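# Remove mat from pet tent, lay it flat

## Task

Pull the mat out of the pet tent and leave it lying flat on the table; letting it drop into place is allowed. At the end the tent must be standing up with the corners of its floor resting on the tabletop. Nothing may count on the robot to stay in place: both grippers must release and move away before finishing.

## Robot and tools

Robot: two arms named left_arm and right_arm, each with a parallel two-finger gripper and a wrist camera. Both arms report in one shared scene frame. Its origin sits on the tabletop midway between the arms; +x points out over the table, +z points up, and left_arm is on the +y side. The names left and right do not refer to sides of any image. Arm bases (root links) are at left_arm (-0.022, +0.315, 0) with quat_wxyz (+0.995, 0, 0, +0.101) and right_arm (+0.021, -0.227, 0) with quat_wxyz (+0.997, 0, 0, +0.076).

Gripper frame: the fingers extend along the gripper's +z axis and close along its y axis. end_effector_position is the point between the finger pads, roughly 1 cm short of the fingertips. Reported hand positions may be somewhat off, more so when the arm is stretched far.

The row format, used by both motion tools: one flat list of 16 numbers covering both arms, always, even if one arm stays put. Order: left_arm x, y, z, qw, qx, qy, qz, opening, then right_arm x, y, z, qw, qx, qy, qz, opening. x, y, z are an absolute target in metres for that gripper's end_effector_position in the scene frame; the quaternion is an absolute target orientation, w first, in the scene frame. Opening runs from -1 (closed) to +1 (fully open, 0.093 m gap). To hold an orientation, repeat the same quaternion every row rather than copying the slightly drifted one from the last result. To keep an arm still, resend the exact pose from the last result before it stopped, plus the opening it should keep.

execute_actions(actions): a list of up to 15 actions; each action is a table of up to 15 rows, one row per control step of 1/30 s. If a table has fewer than 15 rows, its final row repeats for the remaining steps. An empty list just returns state and images. An action is rejected for both arms if any target lies more than 0.6 m from that gripper's current position along any of the gripper's own axes; if the first action fails this check (against the latest reported state) or any action is malformed, nothing in the call runs.

move(target, speed, blocking): target is one 16-number row as above, an absolute pose per arm. Each gripper follows a straight line to it, turning the short way; all paths finish together, lasting 0.5 to 10 s, and stop at 10 s even if short. speed is the top path speed in m/s, 0.002 to 0.5 (default 0.25); turning is capped at twice that in rad/s. The opening is applied at the start. Paths ignore obstacles and the other arm. Faster moves and targets set deeper past a contact hit and press harder. blocking=false returns after 0.5 s while motion continues; then use wait(0) to check, and call wait or stop before sending new rows or moves. The result adds a move: line with the ending (done, off_target, moving, held, fault) and any limits (limits=paced means the sent pose was clipped; limits=held means a check blocked some steps, after which the arm may surge faster than speed), plus each gripper's distance from its target.

wait(seconds): 0 to 10; the arms keep their last command and any running move continues. stop(): brakes a running move; it needs room, and the fingers keep moving. zoom_image(camera, region): camera is one of cam_head_left, cam_head_right, cam_high, cam_left_wrist, cam_right_wrist (all 504x504); region is [x0, y0, x1, y1] in pixels from the top-left, at most 504 by 504. read_manual(section): only licence texts, no motion. finished_scene(scene): ends the current scene given its number; irreversible, and the goal must already hold stably.

Control behaviour: each step, the commanded pose is clipped to within 70 mm and 16 degrees of the measured pose, then reached by damped inverse kinematics, favouring position over orientation. A distant target may take several actions; after an action an arm continues only up to its last clipped pose, so keep commanding. Joint friction can leave the gripper up to about 31 mm off, and very small commands may not move it. Hand target lines show where the controller is currently driving. A pose unreachable line means the clearance check altered or blocked that arm's command. Joint ranges (rad): waist -2.618 to 3.054, shoulder 0.000 to 3.142, elbow 0.000 to 3.142, wrist pitch -1.571 to 1.571, wrist yaw -1.571 to 1.571, wrist roll -2.094 to 2.094; elbows stop just shy of straight.

Gripping: grip_measured is the finger motor's position on the -1..+1 scale; pads meet near -0.94, and each millimetre of object width adds about 0.0208. Readings may carry a fixed bias up to about 0.02 per gripper. After contact the motor keeps heading to the commanded value, so the reading barely reveals a grasp. Commanding further below the object's width reading squeezes harder, up to roughly 50 to 62 N per pad, less on thin parts under about 5 mm. Keep sending the closing value to keep a hold. The last number in each arm's Joint positions is the opening in metres (floors at zero).

Avoid: knocking rigid objects off the table (fails the task; cloth is exempt), arms colliding or pressing each other, drops, slams and hard shoves. Loose items may occasionally be nudged by outside disturbances. Holding loads heats motors: MOTOR HOT appears at 75 °C, 90 °C pauses that arm for 10 s, and at 100 °C the arm goes limp and falls; these are shown as OVER-TEMPERATURE FAULT lines. Faster, smoother, low-effort work is preferred. Finish with both grippers open and clear of the tent and mat.

Each tool is called after "Request:" as name(argument=value, ...), one argument or row to a line, values as JSON.

## Session

Request:
execute_actions(
  actions=[],
)

Scene clock: 0.00 s.
left_arm: end_effector_position=(+0.3411, +0.3973, +0.4130) grip_measured=+1.000 end_effector_quat_wxyz=(+0.712, -0.082, +0.693, +0.081) | right_arm: end_effector_position=(+0.3895, -0.1689, +0.4138) grip_measured=+1.000 end_effector_quat_wxyz=(+0.715, -0.055, +0.695, +0.052)
Joint positions: left_arm=[ 0.017  1.041  1.063  0.005 -0.013 -0.003  0.093] | right_arm=[ 0.011  1.043  1.064  0.008  0.012 -0.007  0.093]
Joint velocities: left_arm=[-0.002  0.002 -0.017  0.007  0.007  0.022  0.   ] | right_arm=[-0.002  0.012 -0.017  0.022  0.066  0.007  0.   ]
Hand target (left_arm): +0.341, +0.397, +0.413; +0.712, -0.082, +0.693, +0.081
Hand target (right_arm): +0.390, -0.169, +0.414; +0.715, -0.055, +0.695, +0.052

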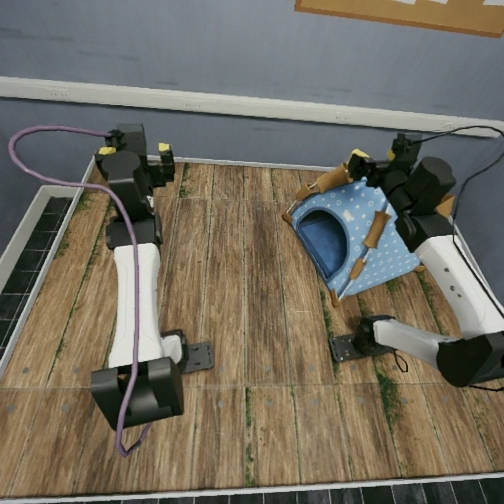

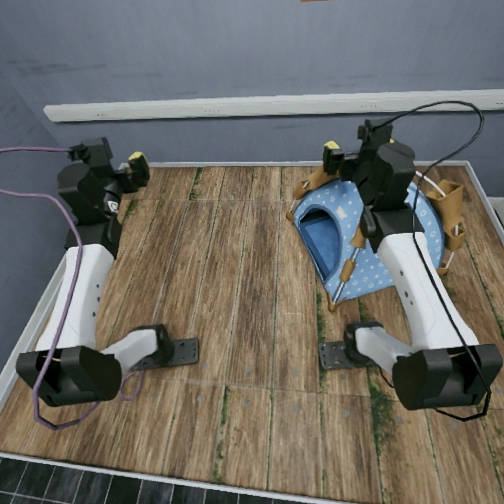

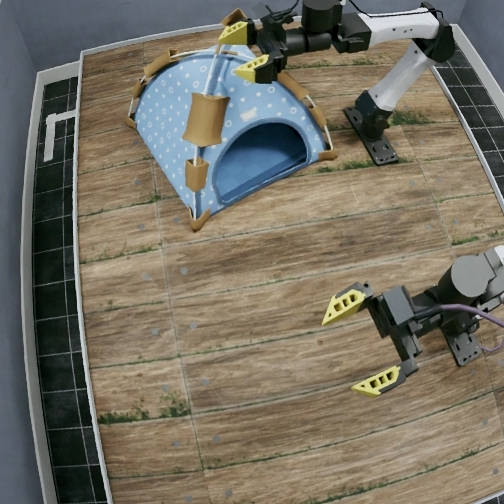

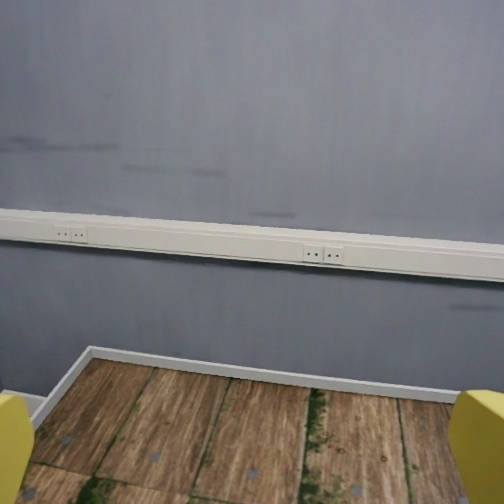

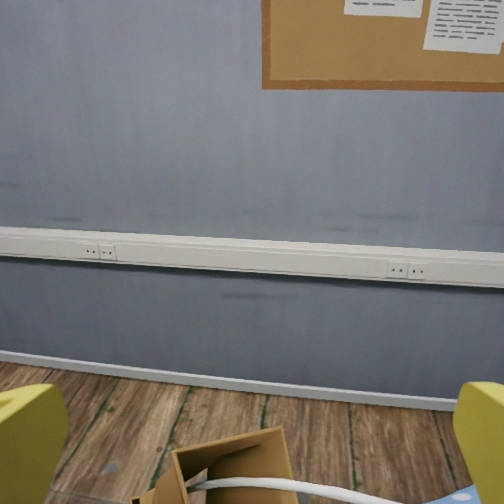

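Request:
move(
  target=[0.32,0.1,0.16,0.327,0.627,0.627,-0.327,1,0.3895,-0.1689,0.4138,0.715,-0.055,0.695,0.052,1],
)

Request:
zoom_image(
  camera="cam_high",
  region=[150,80,400,280],
)

Scene clock: 9.60 s.
left_arm: end_effector_position=(+0.3297, +0.1021, +0.1504) grip_measured=+1.000 end_effector_quat_wxyz=(+0.321, +0.626, +0.633, -0.324) | right_arm: end_effector_position=(+0.3895, -0.1689, +0.4153) grip_measured=+1.000 end_effector_quat_wxyz=(+0.718, -0.054, +0.692, +0.052)
Joint positions: left_arm=[-0.414  1.844  1.412 -0.853  0.916  1.206  0.093] | right_arm=[ 0.011  1.043  1.064  0.014  0.012 -0.007  0.093]
Joint velocities: left_arm=[ 0.002 -0.002 -0.002  0.022 -0.037  0.007  0.   ] | right_arm=[-0.027  0.007  0.007  0.051 -0.007 -0.022  0.   ]
Hand target (left_arm): +0.333, +0.099, +0.154; +0.325, +0.630, +0.626, -0.327
Hand target (right_arm): +0.390, -0.169, +0.414; +0.715, -0.055, +0.695, +0.052
Off the commanded pose (left_arm): 0.014 m, 1 deg.
Off the commanded pose (right_arm): 0.002 m, 0 deg.
move: off_target (left_arm)

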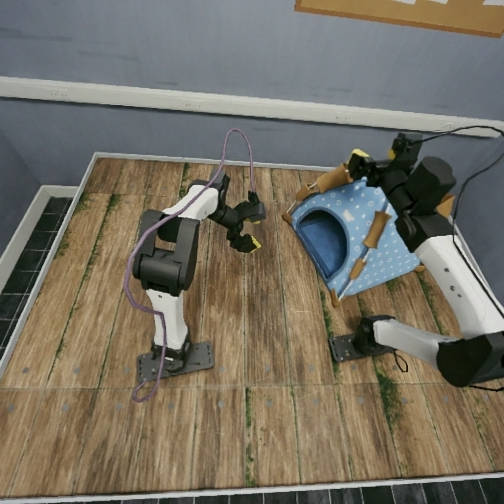

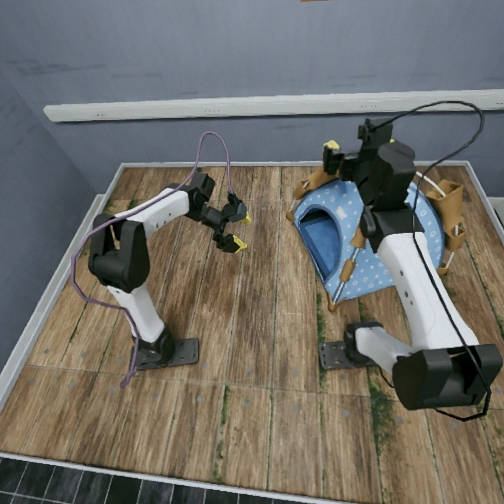

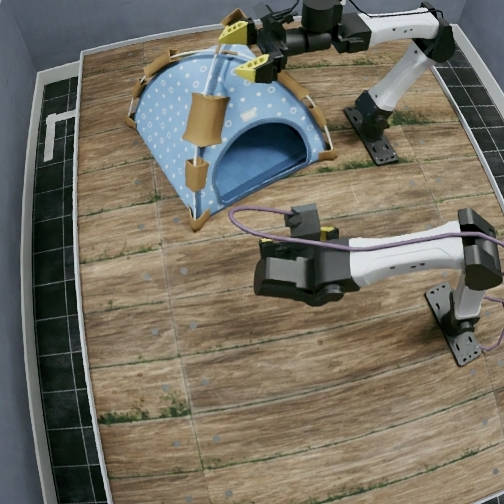

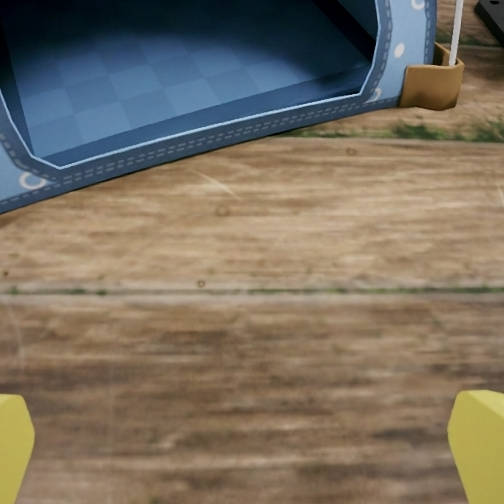

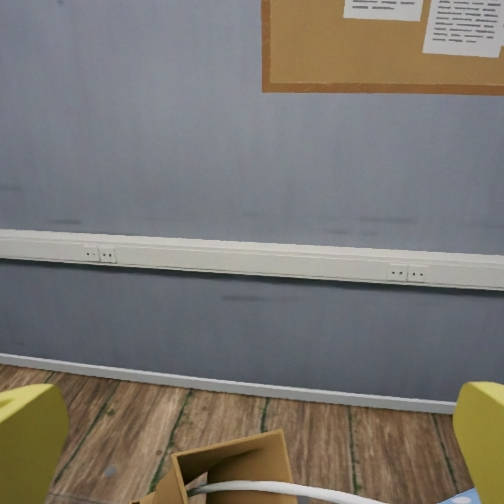

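Region (150, 80, 400, 280) of cam_high's 504x504 image, scaled by 2.016, with more detail than that image has; it fills the top 403 rows of this view, and the rest is white.

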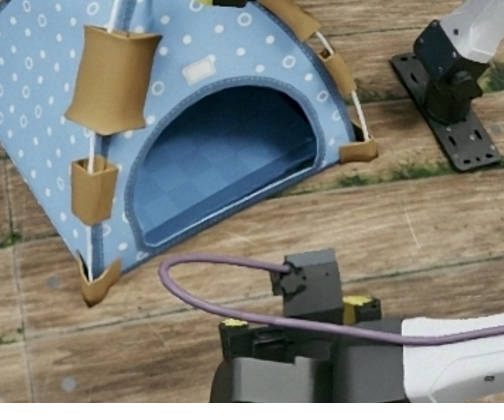

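Request:
move(
  target=[0.3,-0.06,0.09,0.31,0.543,0.747,-0.225,0.2,0.3895,-0.1689,0.4138,0.715,-0.055,0.695,0.052,1],
)

Scene clock: 13.63 s.
left_arm: end_effector_position=(+0.3013, -0.0643, +0.1011) grip_measured=+0.202 end_effector_quat_wxyz=(+0.316, +0.543, +0.742, -0.235) | right_arm: end_effector_position=(+0.3895, -0.1689, +0.4157) grip_measured=+1.000 end_effector_quat_wxyz=(+0.718, -0.054, +0.692, +0.052)
Joint positions: left_arm=[-0.941  1.897  1.286 -0.224  0.377  0.377  0.055] | right_arm=[ 0.011  1.043  1.064  0.015  0.012 -0.007  0.093]
Joint velocities: left_arm=[ 0.002 -0.007  0.007 -0.066  0.022  0.051  0.   ] | right_arm=[-0.007  0.012  0.002 -0.007 -0.037 -0.037  0.   ]
Hand target (left_arm): +0.303, -0.063, +0.094; +0.315, +0.538, +0.747, -0.231
Hand target (right_arm): +0.390, -0.169, +0.414; +0.715, -0.055, +0.695, +0.052
Off the commanded pose (left_arm): 0.012 m, 2 deg.
Off the commanded pose (right_arm): 0.002 m, 1 deg.
move: off_target (left_arm)

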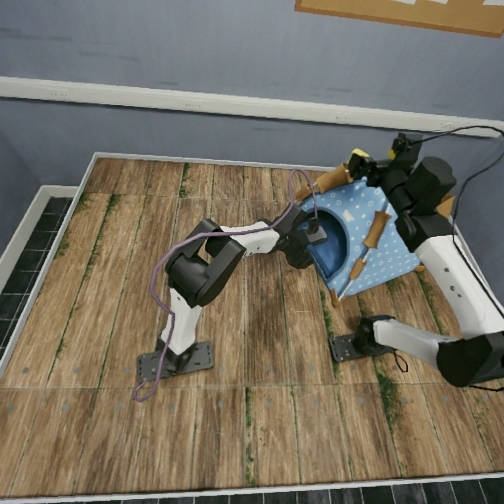

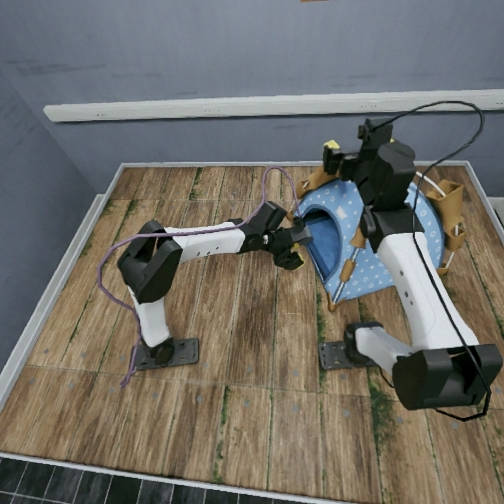

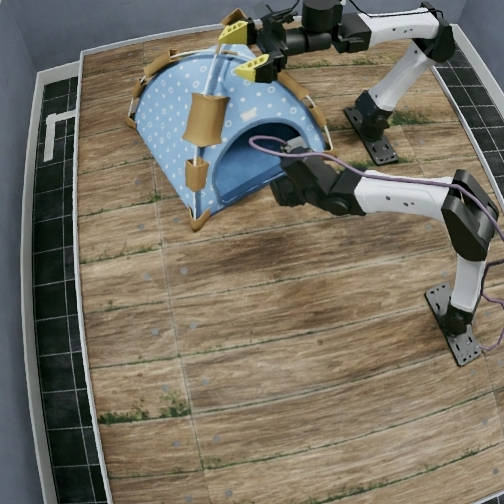

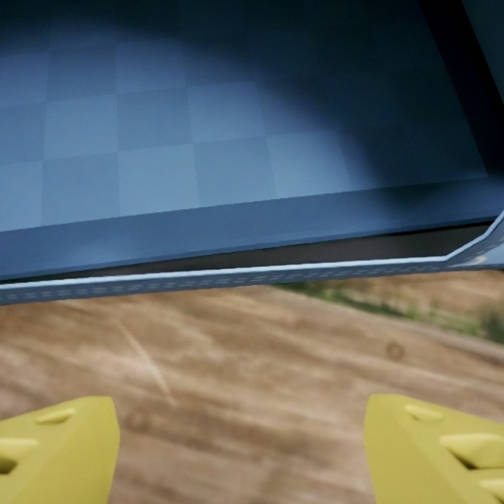

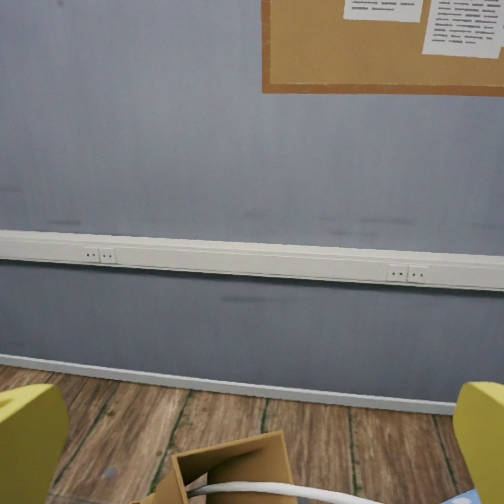

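Request:
move(
  target=[0.3,-0.11,0.08,0.06,-0.144,0.912,-0.378,-0.3,0.3895,-0.1689,0.4138,0.715,-0.055,0.695,0.052,1],
  speed=0.4,
)

Request:
move(
  target=[0.305,-0.135,0.04,0.06,-0.144,0.912,-0.378,-0.3,0.3895,-0.1689,0.4138,0.715,-0.055,0.695,0.052,1],
  speed=0.08,
)

Scene clock: 21.67 s.
left_arm: end_effector_position=(+0.2955, -0.1010, +0.0746) grip_measured=-0.299 end_effector_quat_wxyz=(+0.051, -0.145, +0.916, -0.370) | right_arm: end_effector_position=(+0.3895, -0.1690, +0.4162) grip_measured=+1.000 end_effector_quat_wxyz=(+0.719, -0.054, +0.691, +0.052)
Joint positions: left_arm=[-1.021  2.024  1.381 -0.217  0.31  -1.25   0.031] | right_arm=[ 0.011  1.043  1.064  0.017  0.012 -0.007  0.093]
Joint velocities: left_arm=[-0.007 -0.002  0.002 -0.051 -0.007  0.081  0.   ] | right_arm=[-0.002 -0.027  0.002  0.007 -0.11  -0.037  0.   ]
Hand target (left_arm): +0.300, -0.110, +0.081; +0.059, -0.144, +0.912, -0.379
Hand target (right_arm): +0.390, -0.169, +0.414; +0.715, -0.055, +0.695, +0.052
Off the commanded pose (left_arm): 0.011 m, 1 deg.
Off the commanded pose (right_arm): 0.002 m, 1 deg.
move: off_target (left_arm)

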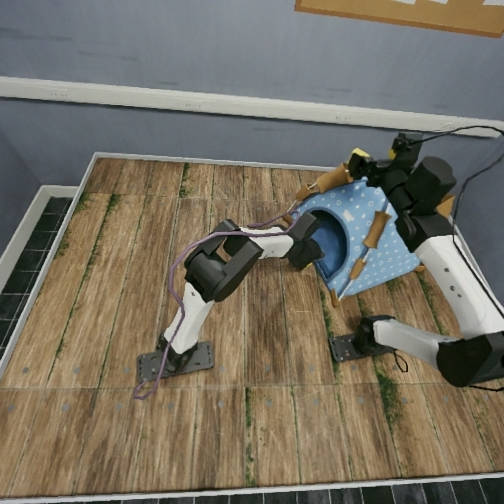

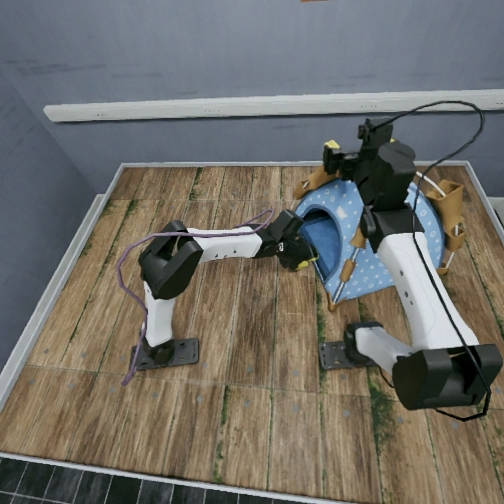

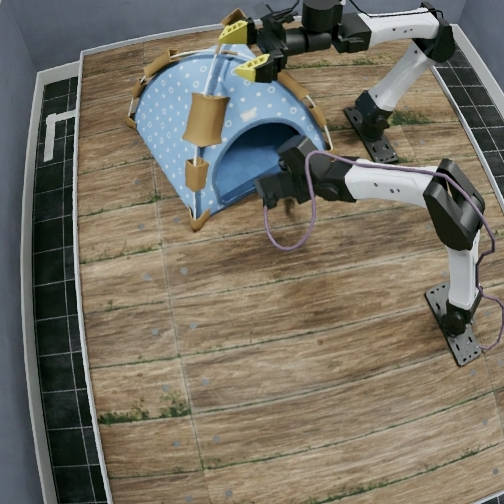

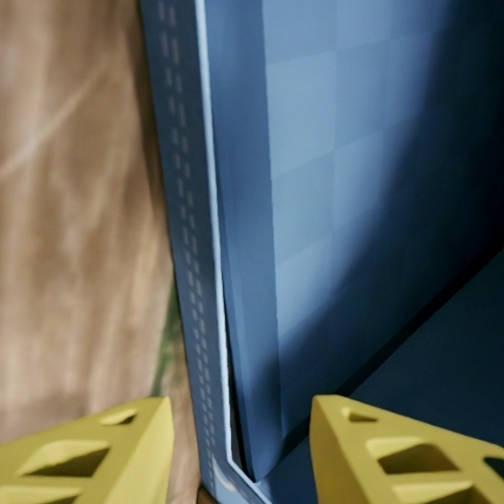

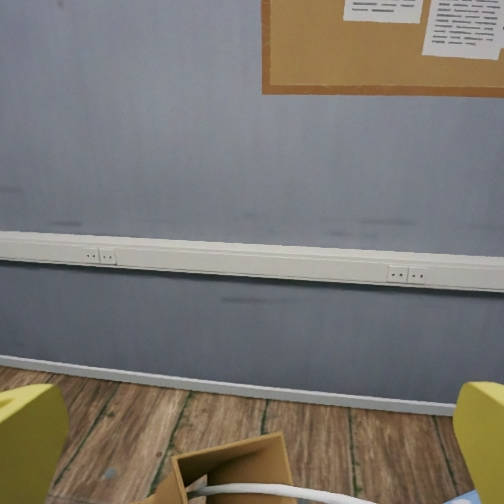

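Scene clock: 22.70 s.
left_arm: end_effector_position=(+0.3000, -0.1254, +0.0349) grip_measured=-0.299 end_effector_quat_wxyz=(+0.050, -0.146, +0.917, -0.368) | right_arm: end_effector_position=(+0.3895, -0.1690, +0.4165) grip_measured=+1.000 end_effector_quat_wxyz=(+0.719, -0.054, +0.691, +0.052)
Joint positions: left_arm=[-1.052  2.162  1.427 -0.122  0.289 -1.275  0.031] | right_arm=[ 0.011  1.043  1.064  0.019  0.012 -0.007  0.093]
Joint velocities: left_arm=[-0.007  0.012 -0.007 -0.037 -0.037  0.051 -0.   ] | right_arm=[ 0.002 -0.007 -0.002  0.066 -0.007 -0.037  0.   ]
Hand target (left_arm): +0.305, -0.135, +0.040; +0.059, -0.144, +0.912, -0.379
Hand target (right_arm): +0.390, -0.169, +0.414; +0.715, -0.055, +0.695, +0.052
Off the commanded pose (left_arm): 0.012 m, 2 deg.
Off the commanded pose (right_arm): 0.003 m, 1 deg.
move: off_target (left_arm)

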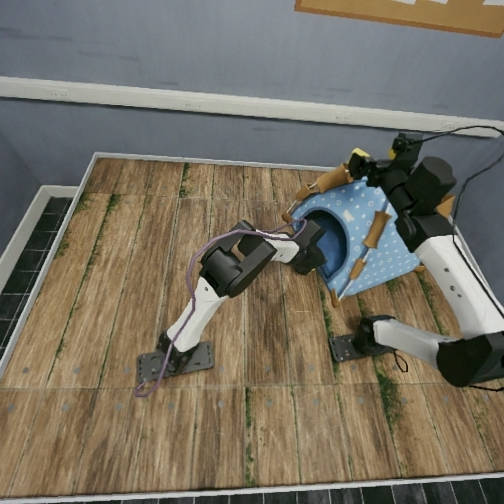

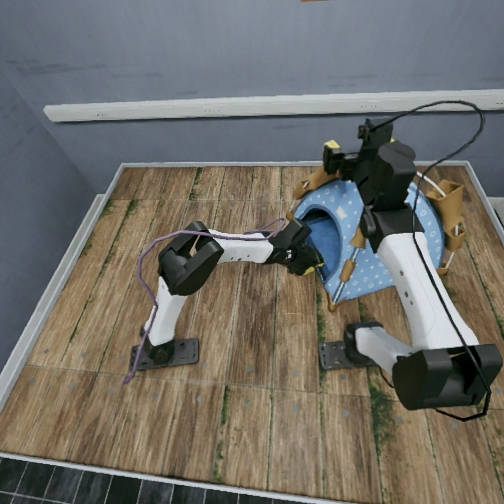

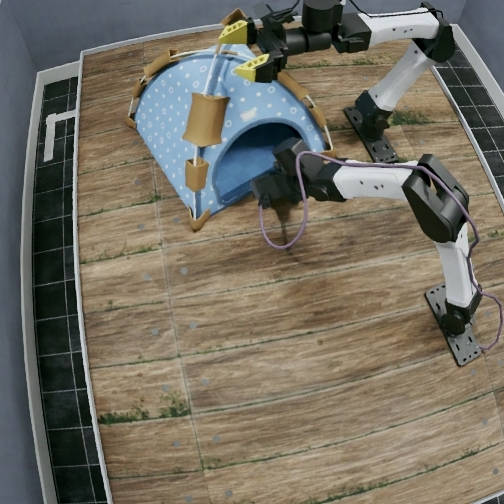

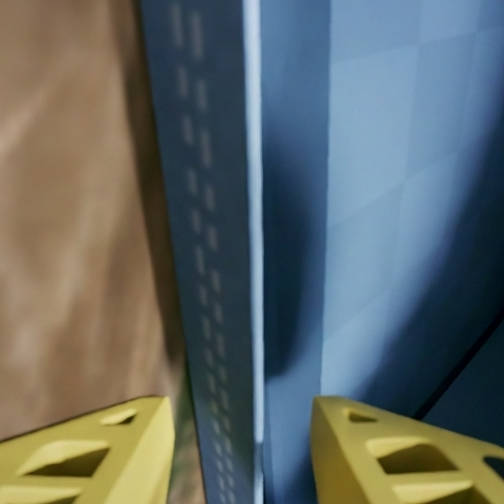

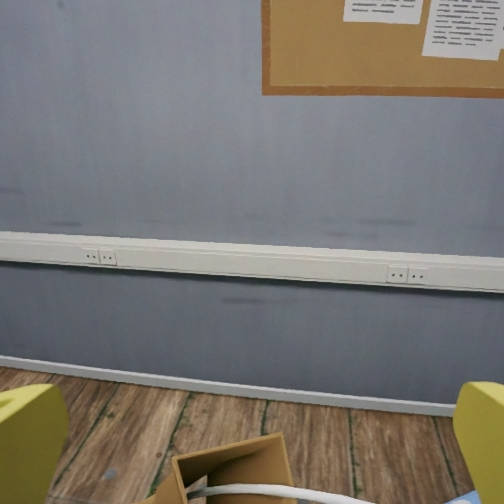

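Request:
move(
  target=[0.305,-0.135,0.085,0.041,-0.151,0.954,-0.256,-0.3,0.3895,-0.1689,0.4138,0.715,-0.055,0.695,0.052,1],
)

Request:
move(
  target=[0.315,-0.17,0.06,0.041,-0.151,0.954,-0.256,-0.3,0.3895,-0.1689,0.4138,0.715,-0.055,0.695,0.052,1],
  speed=0.08,
)

Scene clock: 27.70 s.
left_arm: end_effector_position=(+0.3019, -0.1281, +0.0788) grip_measured=-0.299 end_effector_quat_wxyz=(+0.034, -0.156, +0.955, -0.252) | right_arm: end_effector_position=(+0.3894, -0.1690, +0.4169) grip_measured=+1.000 end_effector_quat_wxyz=(+0.720, -0.054, +0.690, +0.052)
Joint positions: left_arm=[-1.082  2.252  1.903 -0.741  0.19  -1.251  0.031] | right_arm=[ 0.011  1.043  1.064  0.02   0.012 -0.007  0.093]
Joint velocities: left_arm=[-0.002 -0.017  0.002  0.037  0.007  0.051 -0.001] | right_arm=[-0.002  0.002  0.012 -0.037 -0.022 -0.11   0.   ]
Hand target (left_arm): +0.304, -0.134, +0.085; +0.042, -0.150, +0.954, -0.256
Hand target (right_arm): +0.390, -0.169, +0.414; +0.715, -0.055, +0.695, +0.052
Off the commanded pose (left_arm): 0.010 m, 1 deg.
Off the commanded pose (right_arm): 0.003 m, 1 deg.
move: done

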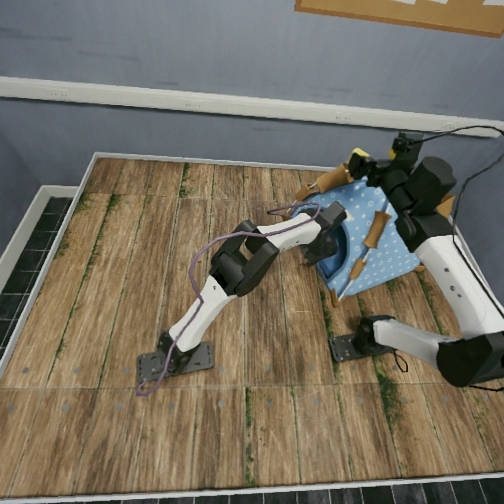

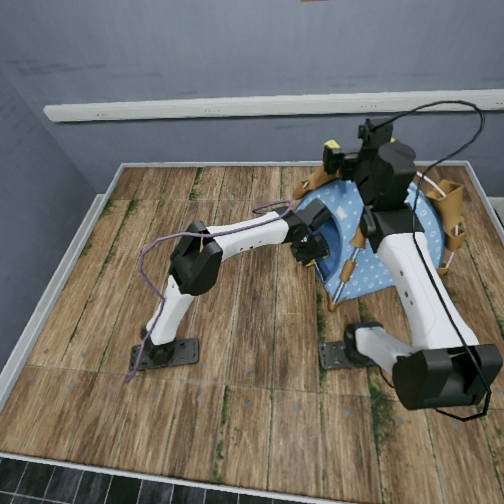

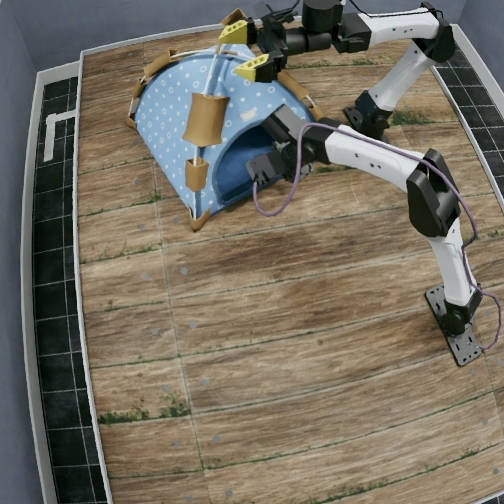

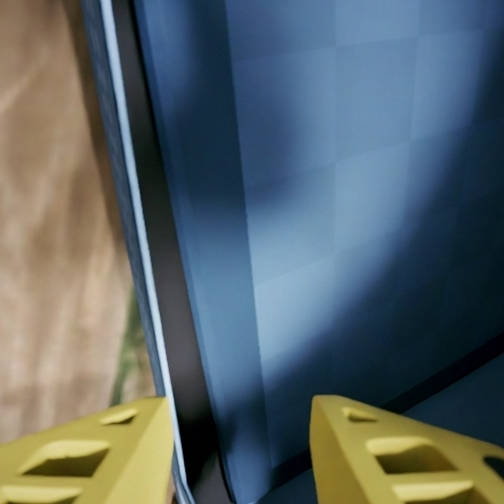

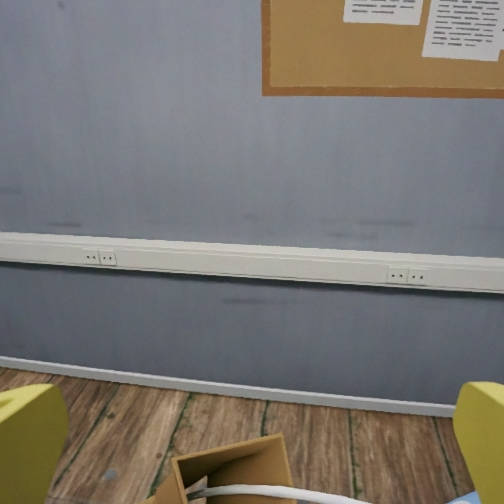

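Scene clock: 28.60 s.
left_arm: end_effector_position=(+0.3144, -0.1657, +0.0574) grip_measured=-0.299 end_effector_quat_wxyz=(+0.037, -0.150, +0.954, -0.256) | right_arm: end_effector_position=(+0.3894, -0.1690, +0.4171) grip_measured=+1.000 end_effector_quat_wxyz=(+0.720, -0.054, +0.690, +0.052)
Joint positions: left_arm=[-1.11   2.433  2.126 -0.77   0.179 -1.265  0.031] | right_arm=[ 0.011  1.043  1.064  0.021  0.012 -0.007  0.093]
Joint velocities: left_arm=[-0.012  0.007  0.012 -0.037  0.051  0.007  0.   ] | right_arm=[ 0.002  0.002 -0.012 -0.022 -0.007  0.007  0.   ]
Hand target (left_arm): +0.315, -0.170, +0.060; +0.041, -0.151, +0.954, -0.257
Hand target (right_arm): +0.390, -0.169, +0.414; +0.715, -0.055, +0.695, +0.052
Off the commanded pose (left_arm): 0.005 m, 1 deg.
Off the commanded pose (right_arm): 0.003 m, 1 deg.
move: done

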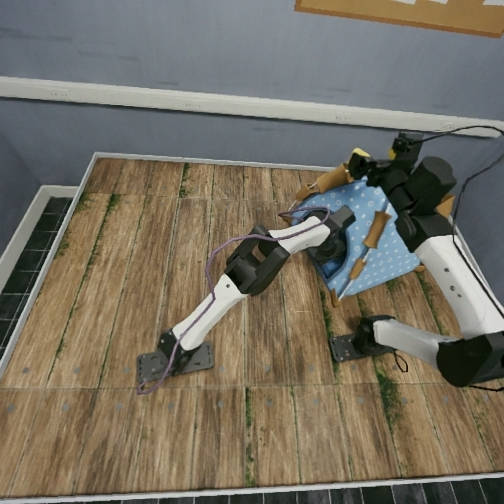

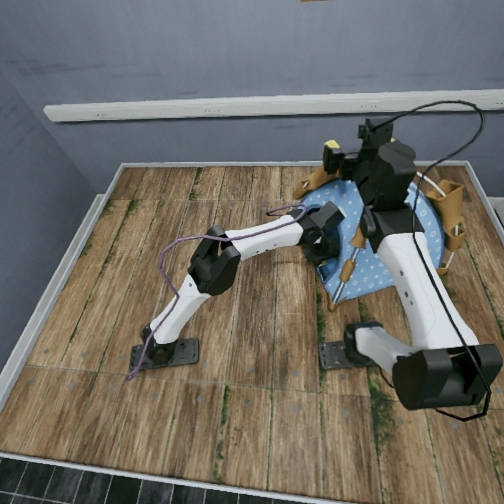

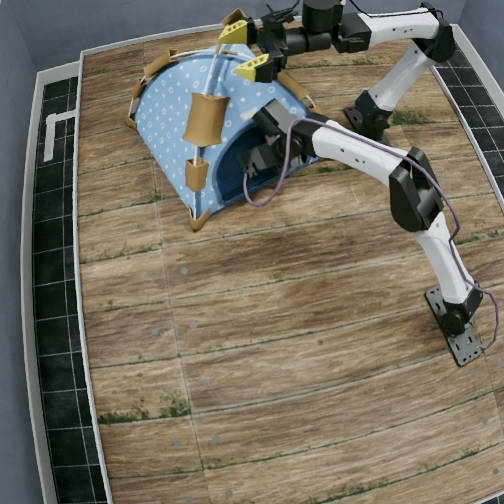

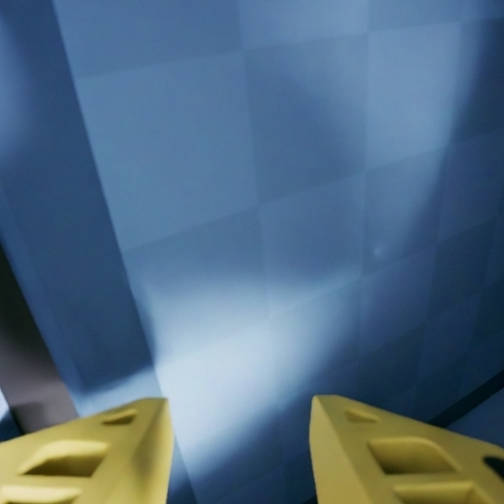

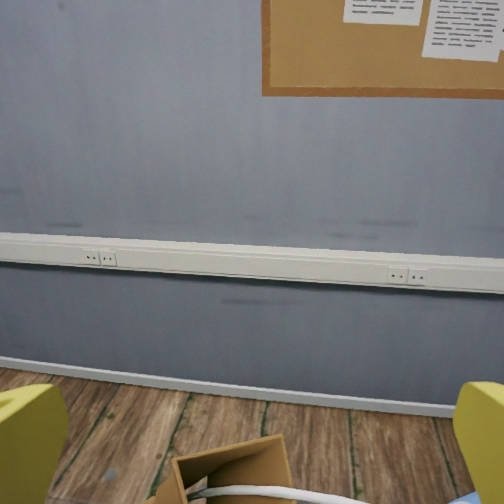

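Descend going slightly backward so the lower finger lands in the gap.

Request:
move(
  target=[0.311,-0.156,0.028,0.041,-0.151,0.954,-0.256,-0.3,0.3895,-0.1689,0.4138,0.715,-0.055,0.695,0.052,1],
  speed=0.05,
)

Scene clock: 32.10 s.
left_arm: end_effector_position=(+0.3155, -0.1696, +0.0447) grip_measured=-0.299 end_effector_quat_wxyz=(+0.046, -0.145, +0.947, -0.282) | right_arm: end_effector_position=(+0.3894, -0.1690, +0.4172) grip_measured=+1.000 end_effector_quat_wxyz=(+0.720, -0.054, +0.690, +0.052)
Joint positions: left_arm=[-1.11   2.404  1.994 -0.609  0.188 -1.265  0.031] | right_arm=[ 0.011  1.043  1.064  0.022  0.012 -0.007  0.093]
Joint velocities: left_arm=[-0.007  0.007 -0.017 -0.022  0.022 -0.007  0.   ] | right_arm=[ 0.007 -0.007 -0.022 -0.037 -0.051  0.037  0.   ]
Hand target (left_arm): +0.311, -0.157, +0.028; +0.041, -0.151, +0.954, -0.256
Hand target (right_arm): +0.390, -0.169, +0.414; +0.715, -0.055, +0.695, +0.052
Off the commanded pose (left_arm): 0.022 m, 3 deg.
Off the commanded pose (right_arm): 0.003 m, 1 deg.
move: off_target (left_arm)

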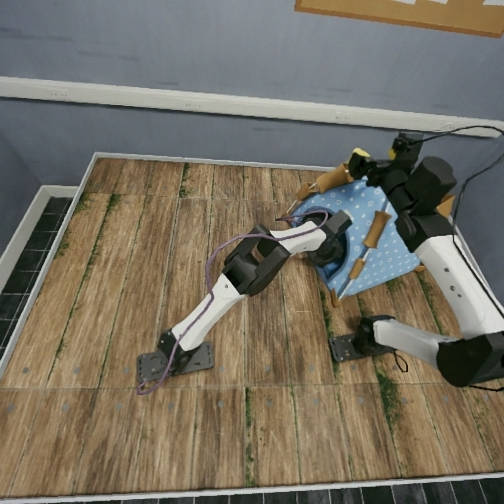

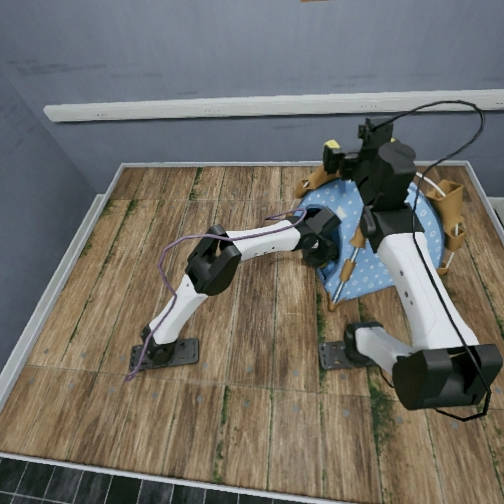

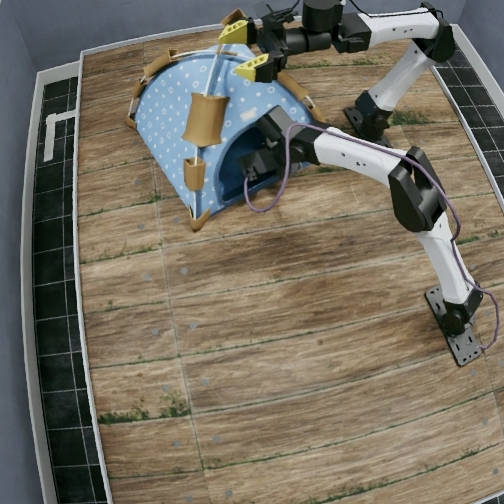

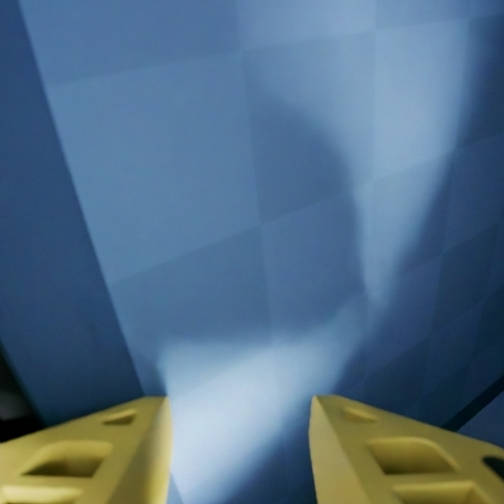

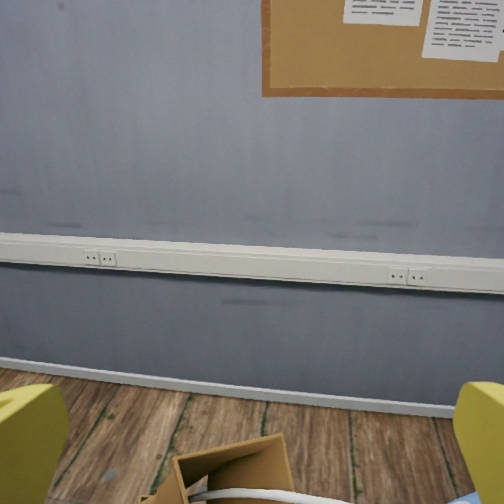

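Request:
move(
  target=[0.308,-0.15,0.06,0.041,-0.151,0.954,-0.256,0,0.3895,-0.1689,0.4138,0.715,-0.055,0.695,0.052,1],
  speed=0.05,
)

Request:
move(
  target=[0.308,-0.152,0.03,0.041,-0.151,0.954,-0.256,0,0.3895,-0.1689,0.4138,0.715,-0.055,0.695,0.052,1],
  speed=0.05,
)

Scene clock: 37.40 s.
left_arm: end_effector_position=(+0.3061, -0.1567, +0.0505) grip_measured=-0.002 end_effector_quat_wxyz=(+0.035, -0.149, +0.954, -0.257) | right_arm: end_effector_position=(+0.3894, -0.1690, +0.4174) grip_measured=+1.000 end_effector_quat_wxyz=(+0.721, -0.054, +0.689, +0.052)
Joint positions: left_arm=[-1.111  2.374  1.993 -0.695  0.182 -1.266  0.045] | right_arm=[ 0.011  1.043  1.064  0.022  0.012 -0.007  0.093]
Joint velocities: left_arm=[ 0.017  0.002  0.012 -0.095  0.081  0.051 -0.001] | right_arm=[ 0.012 -0.002  0.017 -0.037  0.051 -0.051  0.   ]
Hand target (left_arm): +0.308, -0.150, +0.060; +0.041, -0.151, +0.954, -0.256
Hand target (right_arm): +0.390, -0.169, +0.414; +0.715, -0.055, +0.695, +0.052
Off the commanded pose (left_arm): 0.012 m, 1 deg.
Off the commanded pose (right_arm): 0.004 m, 1 deg.
move: off_target (left_arm)

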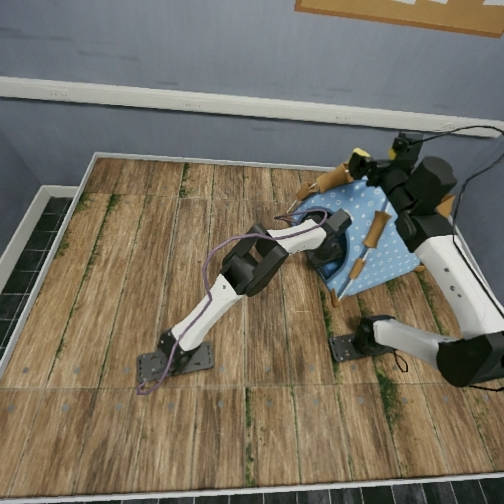

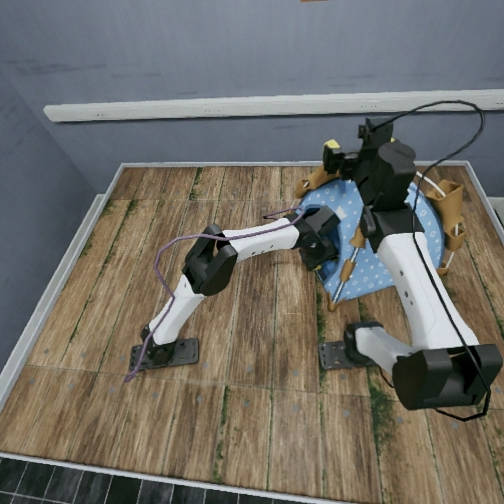

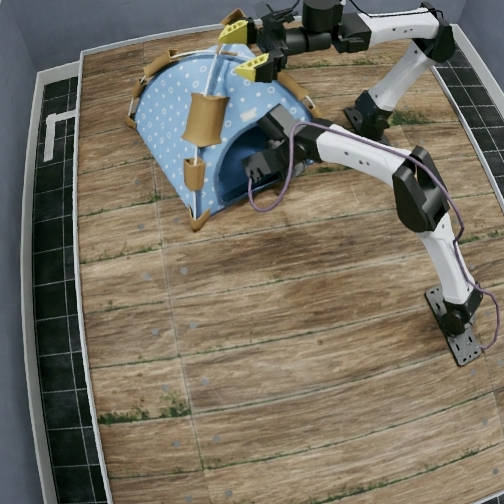

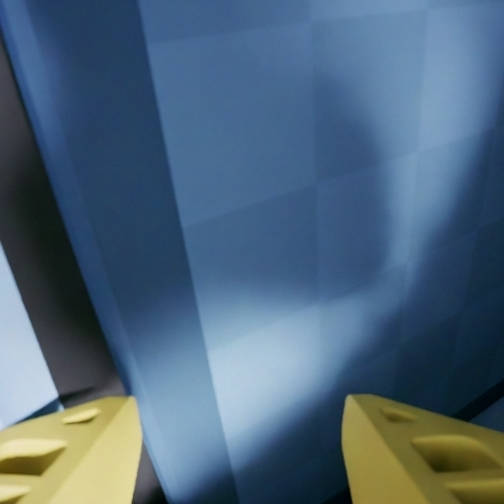

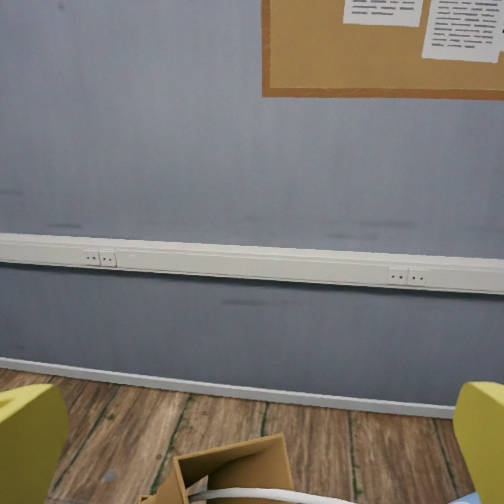

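Scene clock: 38.30 s.
left_arm: end_effector_position=(+0.3063, -0.1565, +0.0384) grip_measured=-0.002 end_effector_quat_wxyz=(+0.038, -0.149, +0.953, -0.261) | right_arm: end_effector_position=(+0.3894, -0.1690, +0.4176) grip_measured=+1.000 end_effector_quat_wxyz=(+0.721, -0.054, +0.689, +0.052)
Joint positions: left_arm=[-1.111  2.374  1.94  -0.631  0.181 -1.266  0.045] | right_arm=[ 0.011  1.043  1.064  0.023  0.012 -0.007  0.093]
Joint velocities: left_arm=[ 0.007 -0.007  0.007 -0.007  0.037 -0.007 -0.   ] | right_arm=[-0.012 -0.027 -0.007  0.022  0.007 -0.051  0.   ]
Hand target (left_arm): +0.308, -0.152, +0.030; +0.041, -0.151, +0.954, -0.256
Hand target (right_arm): +0.390, -0.169, +0.414; +0.715, -0.055, +0.695, +0.052
Off the commanded pose (left_arm): 0.010 m, 1 deg.
Off the commanded pose (right_arm): 0.004 m, 1 deg.
move: done

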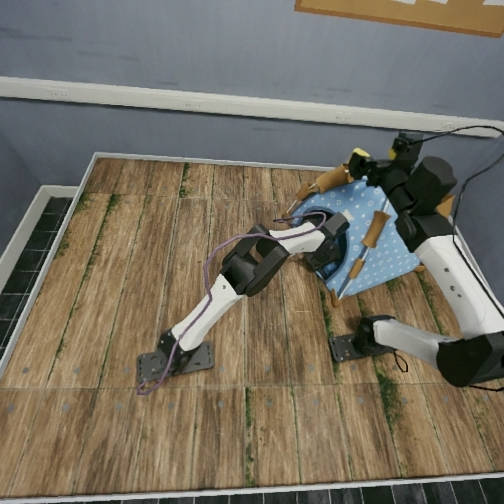

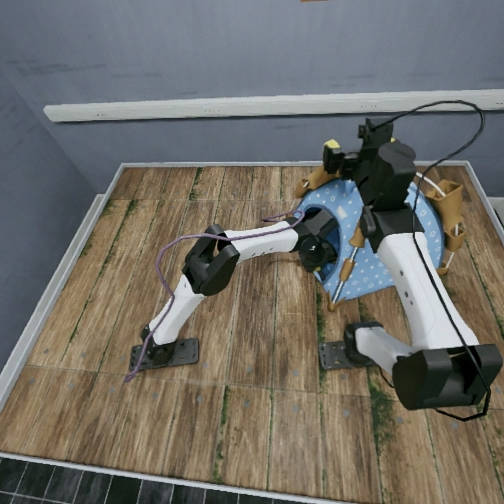

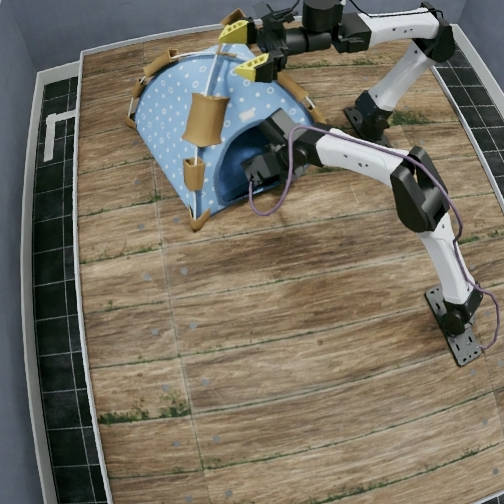

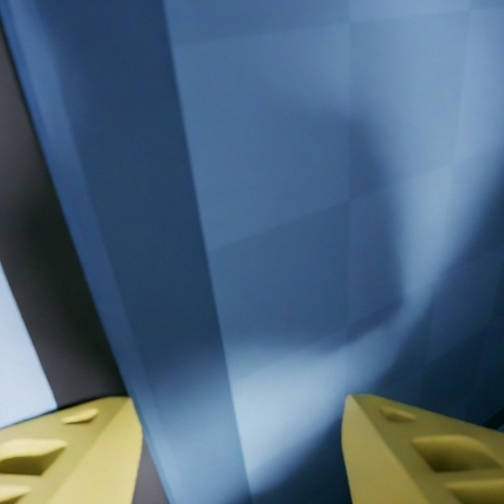

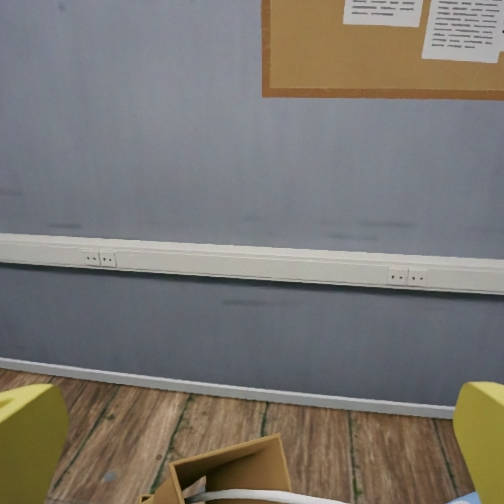

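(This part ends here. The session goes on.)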